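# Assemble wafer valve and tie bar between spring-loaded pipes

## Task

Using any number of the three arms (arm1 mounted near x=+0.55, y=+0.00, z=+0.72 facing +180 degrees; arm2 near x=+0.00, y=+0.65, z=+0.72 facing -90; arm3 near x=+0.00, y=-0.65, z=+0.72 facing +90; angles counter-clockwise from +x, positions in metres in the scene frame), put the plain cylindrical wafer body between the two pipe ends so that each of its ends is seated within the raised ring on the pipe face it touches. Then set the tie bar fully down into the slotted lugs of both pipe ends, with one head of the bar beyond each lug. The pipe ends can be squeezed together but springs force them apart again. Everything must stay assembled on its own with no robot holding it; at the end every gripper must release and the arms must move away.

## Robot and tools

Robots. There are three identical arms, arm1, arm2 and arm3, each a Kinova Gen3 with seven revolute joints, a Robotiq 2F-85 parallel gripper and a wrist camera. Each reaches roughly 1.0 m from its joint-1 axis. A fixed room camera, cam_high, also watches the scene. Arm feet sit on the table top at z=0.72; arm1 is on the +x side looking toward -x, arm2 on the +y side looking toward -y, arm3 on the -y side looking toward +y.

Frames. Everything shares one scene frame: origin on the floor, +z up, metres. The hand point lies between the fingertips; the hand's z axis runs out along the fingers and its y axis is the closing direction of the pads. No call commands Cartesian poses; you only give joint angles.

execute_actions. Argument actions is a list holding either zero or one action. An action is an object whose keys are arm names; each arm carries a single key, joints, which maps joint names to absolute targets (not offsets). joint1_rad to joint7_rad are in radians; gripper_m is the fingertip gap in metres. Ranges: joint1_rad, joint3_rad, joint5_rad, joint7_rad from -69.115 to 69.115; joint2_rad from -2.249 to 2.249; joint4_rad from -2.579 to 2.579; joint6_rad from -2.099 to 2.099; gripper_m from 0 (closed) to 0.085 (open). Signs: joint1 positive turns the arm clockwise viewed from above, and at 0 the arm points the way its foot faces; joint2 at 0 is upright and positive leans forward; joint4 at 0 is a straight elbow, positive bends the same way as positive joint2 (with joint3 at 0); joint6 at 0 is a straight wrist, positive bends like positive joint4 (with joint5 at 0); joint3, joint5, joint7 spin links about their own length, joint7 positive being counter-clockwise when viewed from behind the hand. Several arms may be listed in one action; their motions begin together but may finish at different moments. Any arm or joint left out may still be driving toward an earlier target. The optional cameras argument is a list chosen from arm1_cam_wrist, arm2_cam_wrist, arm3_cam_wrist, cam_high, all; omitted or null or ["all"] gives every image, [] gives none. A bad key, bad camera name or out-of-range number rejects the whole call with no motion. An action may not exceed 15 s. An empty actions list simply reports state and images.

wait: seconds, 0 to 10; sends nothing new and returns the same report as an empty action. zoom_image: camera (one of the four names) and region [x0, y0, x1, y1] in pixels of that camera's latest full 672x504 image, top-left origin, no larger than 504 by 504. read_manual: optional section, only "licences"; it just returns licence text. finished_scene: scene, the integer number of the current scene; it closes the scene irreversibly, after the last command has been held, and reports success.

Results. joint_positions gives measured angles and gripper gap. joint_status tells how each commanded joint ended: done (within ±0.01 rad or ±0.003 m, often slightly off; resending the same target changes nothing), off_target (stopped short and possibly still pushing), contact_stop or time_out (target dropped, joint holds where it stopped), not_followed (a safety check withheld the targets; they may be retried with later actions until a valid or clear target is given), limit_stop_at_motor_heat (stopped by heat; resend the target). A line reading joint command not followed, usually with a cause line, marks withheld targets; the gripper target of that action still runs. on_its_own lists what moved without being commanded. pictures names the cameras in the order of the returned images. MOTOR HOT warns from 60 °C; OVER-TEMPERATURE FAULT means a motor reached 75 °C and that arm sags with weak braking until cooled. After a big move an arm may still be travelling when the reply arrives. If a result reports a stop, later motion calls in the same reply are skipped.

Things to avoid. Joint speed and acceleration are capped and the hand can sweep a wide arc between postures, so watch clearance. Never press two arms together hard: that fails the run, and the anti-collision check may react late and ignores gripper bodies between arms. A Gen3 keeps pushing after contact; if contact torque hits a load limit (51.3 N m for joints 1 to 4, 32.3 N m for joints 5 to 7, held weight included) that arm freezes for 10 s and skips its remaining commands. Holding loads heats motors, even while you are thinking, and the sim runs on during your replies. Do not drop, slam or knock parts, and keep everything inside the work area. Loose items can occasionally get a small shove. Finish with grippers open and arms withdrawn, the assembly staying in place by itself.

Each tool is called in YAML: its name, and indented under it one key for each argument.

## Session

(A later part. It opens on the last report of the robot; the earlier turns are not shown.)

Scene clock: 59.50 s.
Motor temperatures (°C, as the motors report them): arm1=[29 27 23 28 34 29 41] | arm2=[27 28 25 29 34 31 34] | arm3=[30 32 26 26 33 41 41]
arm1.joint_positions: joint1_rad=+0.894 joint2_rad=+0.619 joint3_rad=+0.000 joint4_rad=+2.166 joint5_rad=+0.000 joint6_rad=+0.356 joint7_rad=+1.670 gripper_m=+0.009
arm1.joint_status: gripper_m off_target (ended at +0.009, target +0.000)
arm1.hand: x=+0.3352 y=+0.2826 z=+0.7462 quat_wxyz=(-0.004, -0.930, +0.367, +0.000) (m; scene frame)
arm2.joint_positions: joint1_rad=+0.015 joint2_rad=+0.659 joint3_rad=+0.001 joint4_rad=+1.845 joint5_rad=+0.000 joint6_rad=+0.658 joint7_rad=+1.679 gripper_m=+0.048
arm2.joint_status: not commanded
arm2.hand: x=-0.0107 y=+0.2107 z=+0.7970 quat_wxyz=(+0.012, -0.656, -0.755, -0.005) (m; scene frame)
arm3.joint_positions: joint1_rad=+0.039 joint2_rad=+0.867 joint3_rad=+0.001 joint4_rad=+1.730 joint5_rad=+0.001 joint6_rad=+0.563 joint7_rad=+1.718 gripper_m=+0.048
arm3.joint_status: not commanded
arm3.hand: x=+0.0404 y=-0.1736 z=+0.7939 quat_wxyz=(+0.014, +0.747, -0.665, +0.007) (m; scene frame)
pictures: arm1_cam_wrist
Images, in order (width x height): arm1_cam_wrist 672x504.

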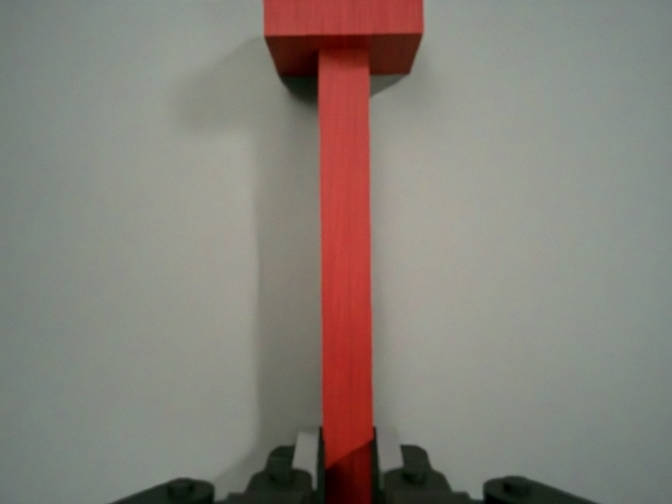

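execute_actions:
  actions:
    - {"arm1":{"joints":{"joint2_rad":-0.1,"joint4_rad":1.95,"joint6_rad":1.29}}}
  cameras: []

execute_actions:
  actions:
    - {"arm1":{"joints":{"joint1_rad":0.022,"joint7_rad":0.118}}}
  cameras: []

execute_actions:
  actions:
    - {"arm1":{"joints":{"joint2_rad":0.627,"joint4_rad":1.336,"joint6_rad":1.179}}}
  cameras: ["arm1_cam_wrist","cam_high"]

Scene clock: 61.60 s.
Motor temperatures (°C, as the motors report them): arm1=[29 27 23 28 34 29 41] | arm2=[27 28 25 29 34 31 34] | arm3=[30 32 26 26 33 41 41]
arm1.joint_positions: joint1_rad=+0.894 joint2_rad=-0.099 joint3_rad=+0.000 joint4_rad=+1.951 joint5_rad=+0.000 joint6_rad=+1.290 joint7_rad=+1.670 gripper_m=+0.009
arm1.joint_status: all done
arm1.hand: x=+0.3974 y=+0.2144 z=+1.0301 quat_wxyz=(-0.004, -0.930, +0.367, +0.000) (m; scene frame)
arm2.joint_positions: joint1_rad=+0.015 joint2_rad=+0.659 joint3_rad=+0.001 joint4_rad=+1.845 joint5_rad=+0.000 joint6_rad=+0.658 joint7_rad=+1.679 gripper_m=+0.048
arm2.joint_status: not commanded
arm2.hand: x=-0.0107 y=+0.2107 z=+0.7970 quat_wxyz=(+0.012, -0.656, -0.755, -0.005) (m; scene frame)
arm3.joint_positions: joint1_rad=+0.039 joint2_rad=+0.867 joint3_rad=+0.001 joint4_rad=+1.730 joint5_rad=+0.001 joint6_rad=+0.563 joint7_rad=+1.718 gripper_m=+0.048
arm3.joint_status: not commanded
arm3.hand: x=+0.0404 y=-0.1736 z=+0.7939 quat_wxyz=(+0.014, +0.747, -0.665, +0.007) (m; scene frame)
pictures: none
No camera images: the call's "cameras" was empty. Leave "cameras" out to get every camera's image.

Scene clock: 63.93 s.
Motor temperatures (°C, as the motors report them): arm1=[29 27 23 28 34 29 41] | arm2=[27 28 25 29 34 31 34] | arm3=[30 32 26 26 33 41 41]
arm1.joint_positions: joint1_rad=+0.022 joint2_rad=-0.099 joint3_rad=+0.000 joint4_rad=+1.951 joint5_rad=+0.000 joint6_rad=+1.290 joint7_rad=+0.118 gripper_m=+0.009
arm1.joint_status: all done
arm1.hand: x=+0.2898 y=+0.0215 z=+1.0318 quat_wxyz=(-0.004, -0.755, +0.656, -0.002) (m; scene frame)
arm2.joint_positions: joint1_rad=+0.015 joint2_rad=+0.659 joint3_rad=+0.001 joint4_rad=+1.845 joint5_rad=+0.000 joint6_rad=+0.658 joint7_rad=+1.679 gripper_m=+0.048
arm2.joint_status: not commanded
arm2.hand: x=-0.0107 y=+0.2107 z=+0.7970 quat_wxyz=(+0.012, -0.656, -0.755, -0.005) (m; scene frame)
arm3.joint_positions: joint1_rad=+0.039 joint2_rad=+0.867 joint3_rad=+0.001 joint4_rad=+1.730 joint5_rad=+0.001 joint6_rad=+0.563 joint7_rad=+1.718 gripper_m=+0.048
arm3.joint_status: not commanded
arm3.hand: x=+0.0404 y=-0.1736 z=+0.7939 quat_wxyz=(+0.014, +0.747, -0.665, +0.007) (m; scene frame)
pictures: none
No camera images: the call's "cameras" was empty. Leave "cameras" out to get every camera's image.

Scene clock: 65.93 s.
Motor temperatures (°C, as the motors report them): arm1=[29 27 23 28 34 29 41] | arm2=[27 28 25 29 34 31 34] | arm3=[30 32 26 26 33 41 41]
arm1.joint_positions: joint1_rad=+0.022 joint2_rad=+0.628 joint3_rad=+0.000 joint4_rad=+1.337 joint5_rad=+0.000 joint6_rad=+1.179 joint7_rad=+0.118 gripper_m=+0.009
arm1.joint_status: all done
arm1.hand: x=+0.0131 y=+0.0144 z=+0.9207 quat_wxyz=(-0.003, -0.755, +0.656, -0.002) (m; scene frame)
arm2.joint_positions: joint1_rad=+0.015 joint2_rad=+0.659 joint3_rad=+0.001 joint4_rad=+1.845 joint5_rad=+0.000 joint6_rad=+0.658 joint7_rad=+1.679 gripper_m=+0.048
arm2.joint_status: not commanded
arm2.hand: x=-0.0107 y=+0.2107 z=+0.7970 quat_wxyz=(+0.012, -0.656, -0.755, -0.005) (m; scene frame)
arm3.joint_positions: joint1_rad=+0.039 joint2_rad=+0.867 joint3_rad=+0.001 joint4_rad=+1.730 joint5_rad=+0.001 joint6_rad=+0.563 joint7_rad=+1.718 gripper_m=+0.048
arm3.joint_status: not commanded
arm3.hand: x=+0.0404 y=-0.1736 z=+0.7939 quat_wxyz=(+0.014, +0.747, -0.665, +0.007) (m; scene frame)
pictures: arm1_cam_wrist, cam_high
Images, in order (width x height): arm1_cam_wrist 672x504, cam_high 672x504.

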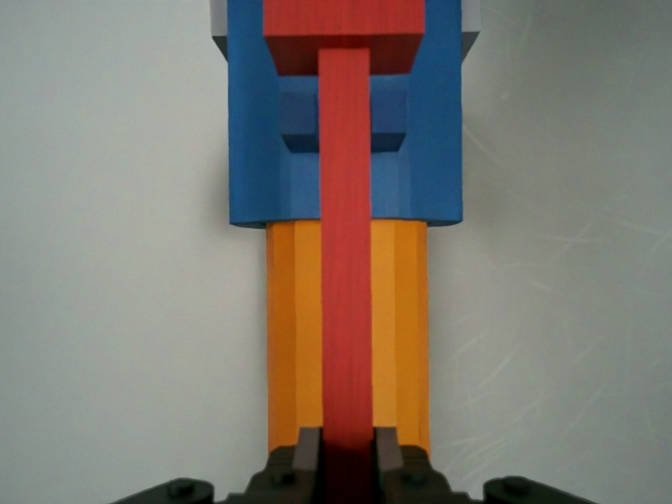

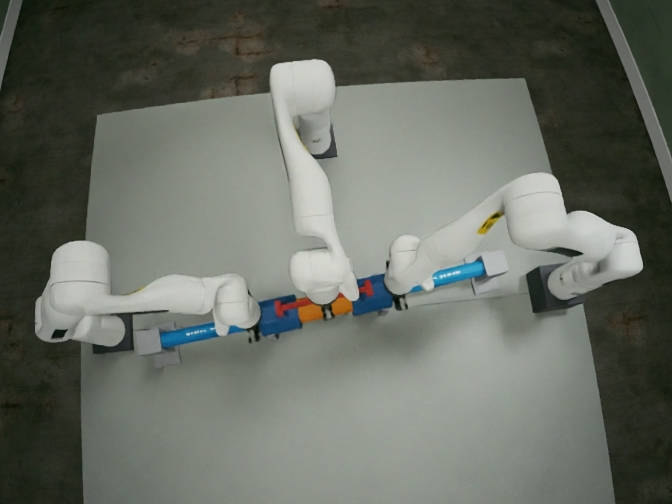

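execute_actions:
  actions:
    - {"arm1":{"joints":{"joint2_rad":0.660,"joint4_rad":1.387,"joint6_rad":1.095}}}
  cameras: ["arm1_cam_wrist","cam_high"]

zoom_image:
  camera: "cam_high"
  region: [230, 240, 430, 370]

Scene clock: 68.23 s.
Motor temperatures (°C, as the motors report them): arm1=[29 27 23 28 34 29 41] | arm2=[27 28 25 29 34 31 34] | arm3=[30 32 26 26 33 41 41]
arm1.joint_positions: joint1_rad=+0.022 joint2_rad=+0.638 joint3_rad=+0.000 joint4_rad=+1.384 joint5_rad=+0.000 joint6_rad=+1.104 joint7_rad=+0.118 gripper_m=+0.009
arm1.joint_status: joint2_rad time_out (moved +0.010 of +0.032); the others done
arm1.hand: x=+0.0115 y=+0.0143 z=+0.9020 quat_wxyz=(-0.009, -0.755, +0.656, +0.004) (m; scene frame)
arm2.joint_positions: joint1_rad=+0.015 joint2_rad=+0.659 joint3_rad=+0.001 joint4_rad=+1.845 joint5_rad=+0.000 joint6_rad=+0.658 joint7_rad=+1.679 gripper_m=+0.048
arm2.joint_status: not commanded
arm2.hand: x=-0.0106 y=+0.2107 z=+0.7970 quat_wxyz=(+0.012, -0.656, -0.755, -0.006) (m; scene frame)
arm3.joint_positions: joint1_rad=+0.039 joint2_rad=+0.867 joint3_rad=+0.001 joint4_rad=+1.730 joint5_rad=+0.001 joint6_rad=+0.563 joint7_rad=+1.718 gripper_m=+0.048
arm3.joint_status: not commanded
arm3.hand: x=+0.0403 y=-0.1736 z=+0.7939 quat_wxyz=(+0.014, +0.747, -0.665, +0.007) (m; scene frame)
pictures: arm1_cam_wrist, cam_high
Images, in order (width x height): arm1_cam_wrist 672x504, cam_high 672x504.

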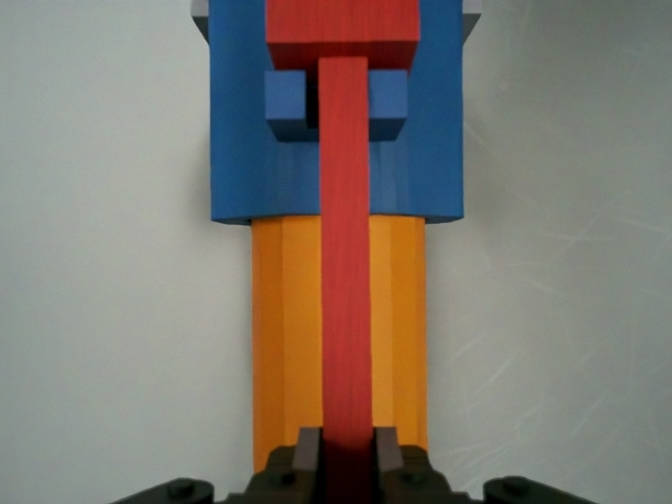

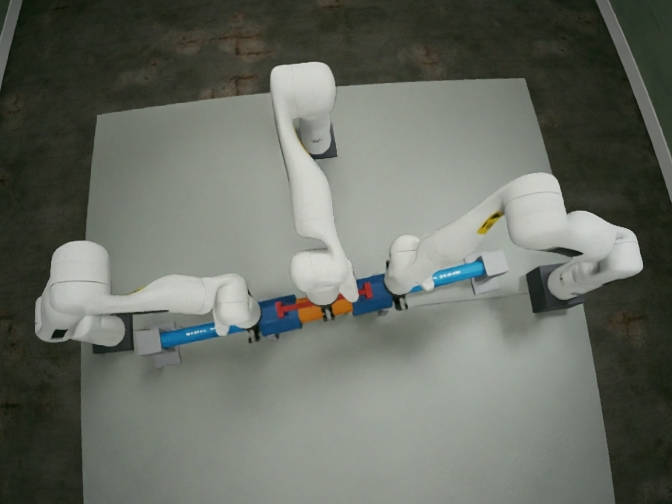

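Region (230, 240, 430, 370) of cam_high's 672x504 image, scaled by 2.520, with more detail than that image has; it fills the top 328 rows of this view, and the rest is white.

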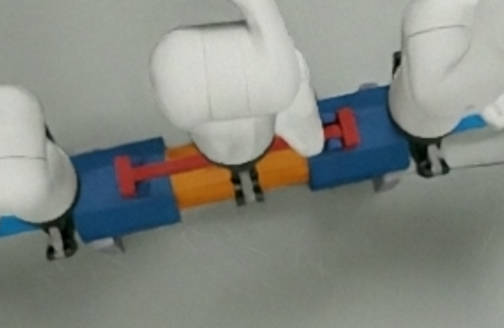

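execute_actions:
  actions:
    - {"arm1":{"joints":{"joint1_rad":0.028,"joint7_rad":0.124,"joint2_rad":0.642,"joint4_rad":1.361,"joint6_rad":1.139}}}
  cameras: ["arm1_cam_wrist"]

execute_actions:
  actions:
    - {"arm1":{"joints":{"joint2_rad":0.660,"joint4_rad":1.388,"joint6_rad":1.094}}}
  cameras: ["arm1_cam_wrist","cam_high"]

zoom_image:
  camera: "cam_high"
  region: [230, 240, 430, 370]

Scene clock: 68.97 s.
Motor temperatures (°C, as the motors report them): arm1=[29 27 23 28 34 29 41] | arm2=[27 28 25 29 34 31 34] | arm3=[30 32 26 26 33 41 41]
arm1.joint_positions: joint1_rad=+0.027 joint2_rad=+0.643 joint3_rad=-0.001 joint4_rad=+1.362 joint5_rad=-0.001 joint6_rad=+1.139 joint7_rad=+0.124 gripper_m=+0.009
arm1.joint_status: all done
arm1.hand: x=+0.0132 y=+0.0159 z=+0.9052 quat_wxyz=(-0.003, -0.755, +0.655, -0.003) (m; scene frame)
arm2.joint_positions: joint1_rad=+0.015 joint2_rad=+0.659 joint3_rad=+0.001 joint4_rad=+1.845 joint5_rad=+0.000 joint6_rad=+0.658 joint7_rad=+1.679 gripper_m=+0.048
arm2.joint_status: not commanded
arm2.hand: x=-0.0106 y=+0.2107 z=+0.7970 quat_wxyz=(+0.012, -0.656, -0.755, -0.006) (m; scene frame)
arm3.joint_positions: joint1_rad=+0.039 joint2_rad=+0.867 joint3_rad=+0.001 joint4_rad=+1.730 joint5_rad=+0.001 joint6_rad=+0.563 joint7_rad=+1.718 gripper_m=+0.048
arm3.joint_status: not commanded
arm3.hand: x=+0.0403 y=-0.1736 z=+0.7939 quat_wxyz=(+0.014, +0.747, -0.665, +0.007) (m; scene frame)
pictures: arm1_cam_wrist
Images, in order (width x height): arm1_cam_wrist 672x504.

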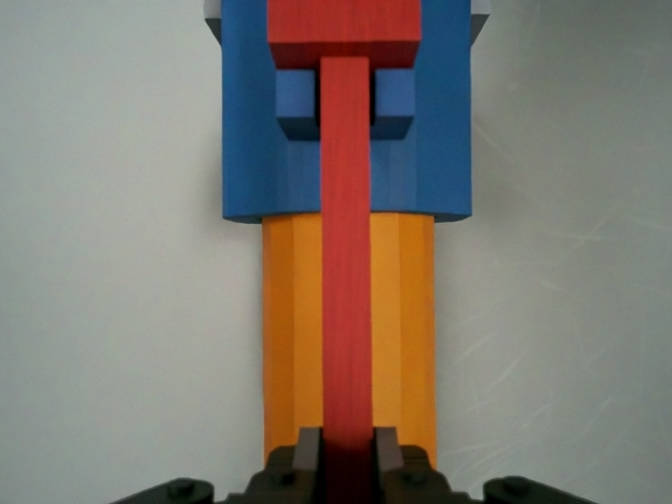

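Scene clock: 69.60 s.
Motor temperatures (°C, as the motors report them): arm1=[29 27 23 28 34 29 41] | arm2=[27 28 25 29 34 31 34] | arm3=[30 32 26 26 33 41 41]
arm1.joint_positions: joint1_rad=+0.028 joint2_rad=+0.653 joint3_rad=-0.001 joint4_rad=+1.387 joint5_rad=-0.002 joint6_rad=+1.097 joint7_rad=+0.125 gripper_m=+0.009
arm1.joint_status: all done
arm1.hand: x=+0.0124 y=+0.0163 z=+0.8930 quat_wxyz=(-0.006, -0.755, +0.655, +0.000) (m; scene frame)
arm2.joint_positions: joint1_rad=+0.015 joint2_rad=+0.659 joint3_rad=+0.001 joint4_rad=+1.845 joint5_rad=+0.000 joint6_rad=+0.658 joint7_rad=+1.679 gripper_m=+0.048
arm2.joint_status: not commanded
arm2.hand: x=-0.0106 y=+0.2107 z=+0.7970 quat_wxyz=(+0.012, -0.656, -0.755, -0.006) (m; scene frame)
arm3.joint_positions: joint1_rad=+0.038 joint2_rad=+0.867 joint3_rad=+0.001 joint4_rad=+1.730 joint5_rad=+0.001 joint6_rad=+0.563 joint7_rad=+1.718 gripper_m=+0.048
arm3.joint_status: not commanded
arm3.hand: x=+0.0403 y=-0.1736 z=+0.7939 quat_wxyz=(+0.014, +0.747, -0.665, +0.007) (m; scene frame)
pictures: arm1_cam_wrist, cam_high
Images, in order (width x height): arm1_cam_wrist 672x504, cam_high 672x504.

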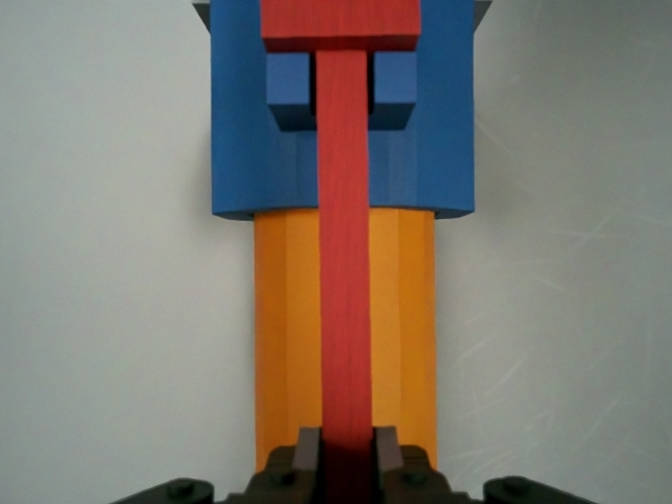

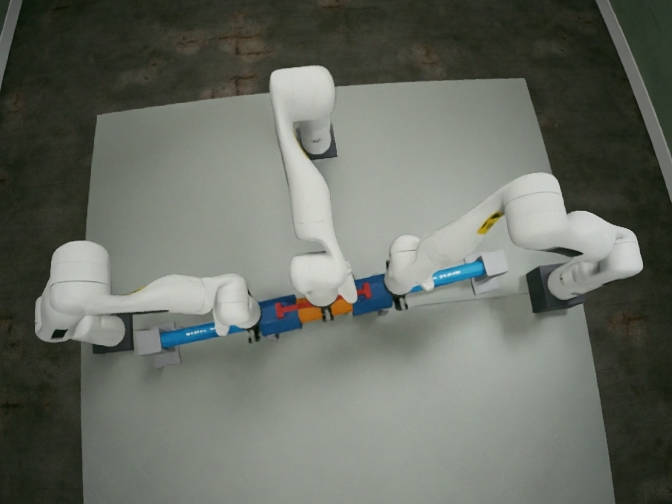

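Region (230, 240, 430, 370) of cam_high's 672x504 image, scaled by 2.520, with more detail than that image has; it fills the top 328 rows of this view, and the rest is white.

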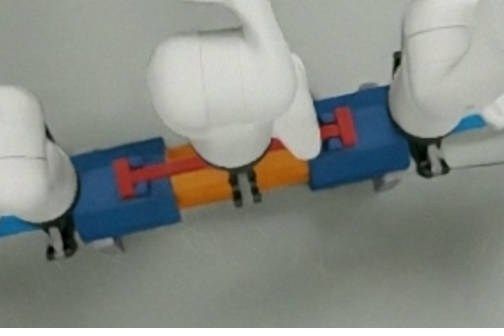

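Release and view the left end.

execute_actions:
  actions:
    - {"arm1":{"joints":{"gripper_m":0.04}}}
  cameras: []

execute_actions:
  actions:
    - {"arm1":{"joints":{"joint2_rad":0.627,"joint4_rad":1.336,"joint6_rad":1.179}}}
  cameras: ["arm1_cam_wrist"]

execute_actions:
  actions:
    - {"arm1":{"joints":{"joint7_rad":3.266}}}
  cameras: ["arm1_cam_wrist"]

Scene clock: 70.60 s.
Motor temperatures (°C, as the motors report them): arm1=[29 27 23 28 34 29 41] | arm2=[27 28 25 29 34 31 34] | arm3=[30 32 26 26 33 41 41]
arm1.joint_positions: joint1_rad=+0.028 joint2_rad=+0.660 joint3_rad=+0.000 joint4_rad=+1.388 joint5_rad=+0.000 joint6_rad=+1.094 joint7_rad=+0.124 gripper_m=+0.040
arm1.joint_status: all done
arm1.hand: x=+0.0129 y=+0.0174 z=+0.8888 quat_wxyz=(-0.003, -0.755, +0.656, -0.002) (m; scene frame)
arm2.joint_positions: joint1_rad=+0.015 joint2_rad=+0.659 joint3_rad=+0.001 joint4_rad=+1.845 joint5_rad=+0.000 joint6_rad=+0.658 joint7_rad=+1.679 gripper_m=+0.048
arm2.joint_status: not commanded
arm2.hand: x=-0.0106 y=+0.2107 z=+0.7970 quat_wxyz=(+0.012, -0.656, -0.755, -0.006) (m; scene frame)
arm3.joint_positions: joint1_rad=+0.039 joint2_rad=+0.867 joint3_rad=+0.001 joint4_rad=+1.730 joint5_rad=+0.001 joint6_rad=+0.563 joint7_rad=+1.718 gripper_m=+0.048
arm3.joint_status: not commanded
arm3.hand: x=+0.0403 y=-0.1736 z=+0.7939 quat_wxyz=(+0.014, +0.747, -0.665, +0.007) (m; scene frame)
pictures: none
No camera images: the call's "cameras" was empty. Leave "cameras" out to get every camera's image.

Scene clock: 71.37 s.
Motor temperatures (°C, as the motors report them): arm1=[29 27 23 28 34 29 41] | arm2=[27 28 25 29 34 31 34] | arm3=[30 32 26 26 33 41 41]
arm1.joint_positions: joint1_rad=+0.028 joint2_rad=+0.627 joint3_rad=+0.000 joint4_rad=+1.336 joint5_rad=+0.000 joint6_rad=+1.179 joint7_rad=+0.124 gripper_m=+0.040
arm1.joint_status: all done
arm1.hand: x=+0.0129 y=+0.0176 z=+0.9214 quat_wxyz=(-0.003, -0.755, +0.656, -0.002) (m; scene frame)
arm2.joint_positions: joint1_rad=+0.015 joint2_rad=+0.659 joint3_rad=+0.001 joint4_rad=+1.845 joint5_rad=+0.000 joint6_rad=+0.658 joint7_rad=+1.679 gripper_m=+0.048
arm2.joint_status: not commanded
arm2.hand: x=-0.0106 y=+0.2107 z=+0.7970 quat_wxyz=(+0.012, -0.656, -0.755, -0.006) (m; scene frame)
arm3.joint_positions: joint1_rad=+0.039 joint2_rad=+0.867 joint3_rad=+0.001 joint4_rad=+1.730 joint5_rad=+0.001 joint6_rad=+0.563 joint7_rad=+1.718 gripper_m=+0.048
arm3.joint_status: not commanded
arm3.hand: x=+0.0403 y=-0.1736 z=+0.7939 quat_wxyz=(+0.014, +0.747, -0.665, +0.007) (m; scene frame)
pictures: arm1_cam_wrist
Images, in order (width x height): arm1_cam_wrist 672x504.

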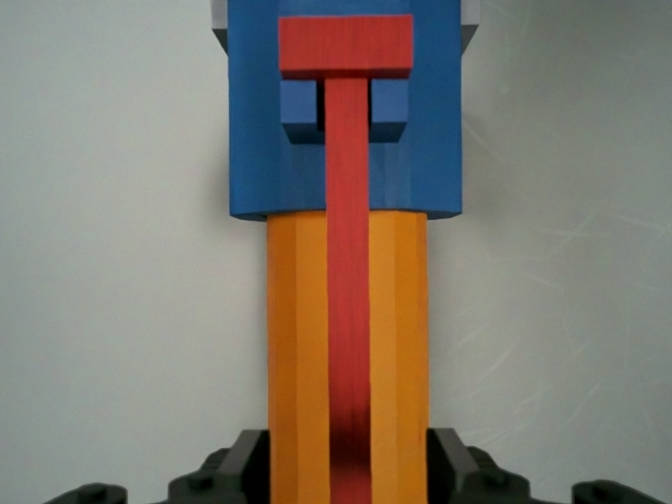

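Scene clock: 74.47 s.
Motor temperatures (°C, as the motors report them): arm1=[29 27 23 28 34 29 41] | arm2=[27 28 25 29 34 31 34] | arm3=[30 32 26 26 33 41 41]
arm1.joint_positions: joint1_rad=+0.028 joint2_rad=+0.627 joint3_rad=+0.000 joint4_rad=+1.336 joint5_rad=+0.000 joint6_rad=+1.179 joint7_rad=+3.266 gripper_m=+0.040
arm1.joint_status: all done
arm1.hand: x=+0.0129 y=+0.0176 z=+0.9214 quat_wxyz=(-0.002, -0.656, -0.755, +0.003) (m; scene frame)
arm2.joint_positions: joint1_rad=+0.015 joint2_rad=+0.659 joint3_rad=+0.001 joint4_rad=+1.845 joint5_rad=+0.000 joint6_rad=+0.658 joint7_rad=+1.679 gripper_m=+0.048
arm2.joint_status: not commanded
arm2.hand: x=-0.0106 y=+0.2107 z=+0.7970 quat_wxyz=(+0.012, -0.656, -0.755, -0.006) (m; scene frame)
arm3.joint_positions: joint1_rad=+0.039 joint2_rad=+0.867 joint3_rad=+0.001 joint4_rad=+1.730 joint5_rad=+0.001 joint6_rad=+0.563 joint7_rad=+1.718 gripper_m=+0.048
arm3.joint_status: not commanded
arm3.hand: x=+0.0403 y=-0.1736 z=+0.7939 quat_wxyz=(+0.014, +0.747, -0.665, +0.007) (m; scene frame)
pictures: arm1_cam_wrist
Images, in order (width x height): arm1_cam_wrist 672x504.

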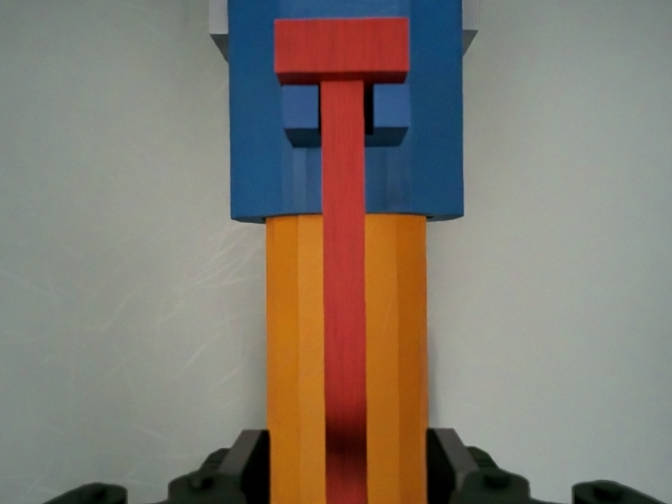

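Both seated. Retreat.

execute_actions:
  actions:
    - {"arm1":{"joints":{"joint2_rad":-0.1,"joint4_rad":1.95,"joint6_rad":1.29}},"arm2":{"joints":{"joint1_rad":0.038,"joint2_rad":0.562,"joint4_rad":2.061,"joint6_rad":0.519,"joint7_rad":1.705,"gripper_m":0.06}},"arm3":{"joints":{"joint1_rad":0.067,"joint2_rad":0.781,"joint4_rad":1.98,"joint6_rad":0.381,"joint7_rad":1.747,"gripper_m":0.06}}}
  cameras: []

execute_actions:
  actions:
    - {"arm2":{"joints":{"joint2_rad":0.2,"joint4_rad":1.95,"joint6_rad":0.99}},"arm3":{"joints":{"joint2_rad":0.4,"joint4_rad":1.9,"joint6_rad":0.84}}}
  cameras: ["cam_high"]

zoom_image:
  camera: "cam_high"
  region: [230, 240, 430, 370]

Scene clock: 76.60 s.
Motor temperatures (°C, as the motors report them): arm1=[29 27 23 28 34 29 41] | arm2=[27 28 25 29 34 31 34] | arm3=[30 32 26 26 33 41 41]
arm1.joint_positions: joint1_rad=+0.028 joint2_rad=-0.100 joint3_rad=+0.000 joint4_rad=+1.950 joint5_rad=+0.000 joint6_rad=+1.290 joint7_rad=+3.266 gripper_m=+0.040
arm1.joint_status: all done
arm1.hand: x=+0.2896 y=+0.0230 z=+1.0321 quat_wxyz=(-0.001, -0.656, -0.755, +0.004) (m; scene frame)
arm2.joint_positions: joint1_rad=+0.038 joint2_rad=+0.562 joint3_rad=+0.000 joint4_rad=+2.061 joint5_rad=+0.000 joint6_rad=+0.519 joint7_rad=+1.705 gripper_m=+0.060
arm2.joint_status: all done
arm2.hand: x=-0.0208 y=+0.2697 z=+0.8003 quat_wxyz=(+0.005, -0.655, -0.756, +0.002) (m; scene frame)
arm3.joint_positions: joint1_rad=+0.067 joint2_rad=+0.781 joint3_rad=+0.000 joint4_rad=+1.980 joint5_rad=+0.000 joint6_rad=+0.381 joint7_rad=+1.747 gripper_m=+0.060
arm3.joint_status: all done
arm3.hand: x=+0.0494 y=-0.2396 z=+0.7980 quat_wxyz=(+0.007, +0.747, -0.665, +0.001) (m; scene frame)
pictures: none
No camera images: the call's "cameras" was empty. Leave "cameras" out to get every camera's image.

Scene clock: 78.13 s.
Motor temperatures (°C, as the motors report them): arm1=[29 27 23 28 34 29 41] | arm2=[27 28 25 29 34 31 34] | arm3=[30 32 26 26 33 41 41]
arm1.joint_positions: joint1_rad=+0.028 joint2_rad=-0.100 joint3_rad=+0.000 joint4_rad=+1.950 joint5_rad=+0.000 joint6_rad=+1.290 joint7_rad=+3.266 gripper_m=+0.040
arm1.joint_status: not commanded
arm1.hand: x=+0.2896 y=+0.0230 z=+1.0322 quat_wxyz=(-0.001, -0.656, -0.755, +0.004) (m; scene frame)
arm2.joint_positions: joint1_rad=+0.038 joint2_rad=+0.200 joint3_rad=+0.000 joint4_rad=+1.950 joint5_rad=+0.000 joint6_rad=+0.990 joint7_rad=+1.705 gripper_m=+0.060
arm2.joint_status: all done
arm2.hand: x=-0.0196 y=+0.3018 z=+0.9576 quat_wxyz=(+0.004, -0.655, -0.756, +0.002) (m; scene frame)
arm3.joint_positions: joint1_rad=+0.067 joint2_rad=+0.400 joint3_rad=+0.000 joint4_rad=+1.900 joint5_rad=+0.000 joint6_rad=+0.840 joint7_rad=+1.747 gripper_m=+0.060
arm3.joint_status: all done
arm3.hand: x=+0.0499 y=-0.2518 z=+0.9692 quat_wxyz=(+0.006, +0.747, -0.665, +0.000) (m; scene frame)
pictures: cam_high
Images, in order (width x height): cam_high 672x504.

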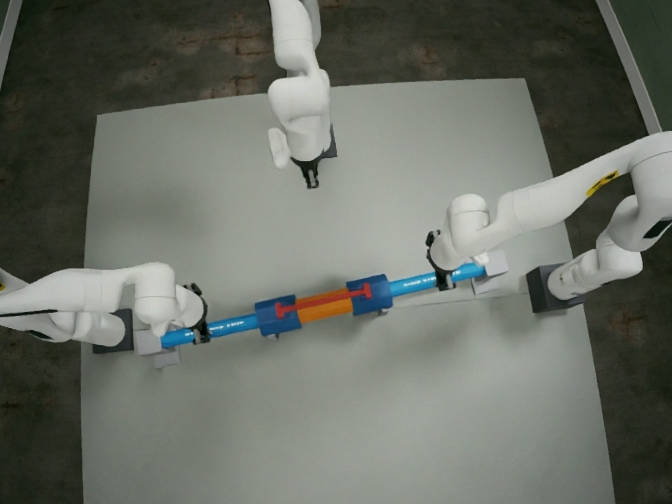

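Region (230, 240, 430, 370) of cam_high's 672x504 image, scaled by 2.520, with more detail than that image has; it fills the top 328 rows of this view, and the rest is white.

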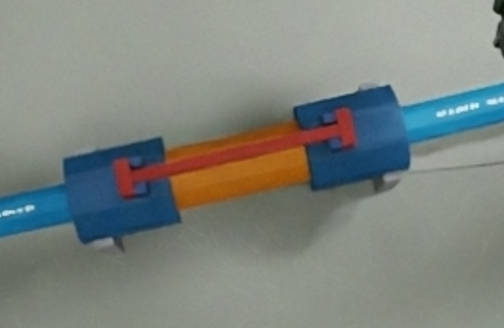

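finished_scene:
  scene: 2

The scene is finished: the task was done.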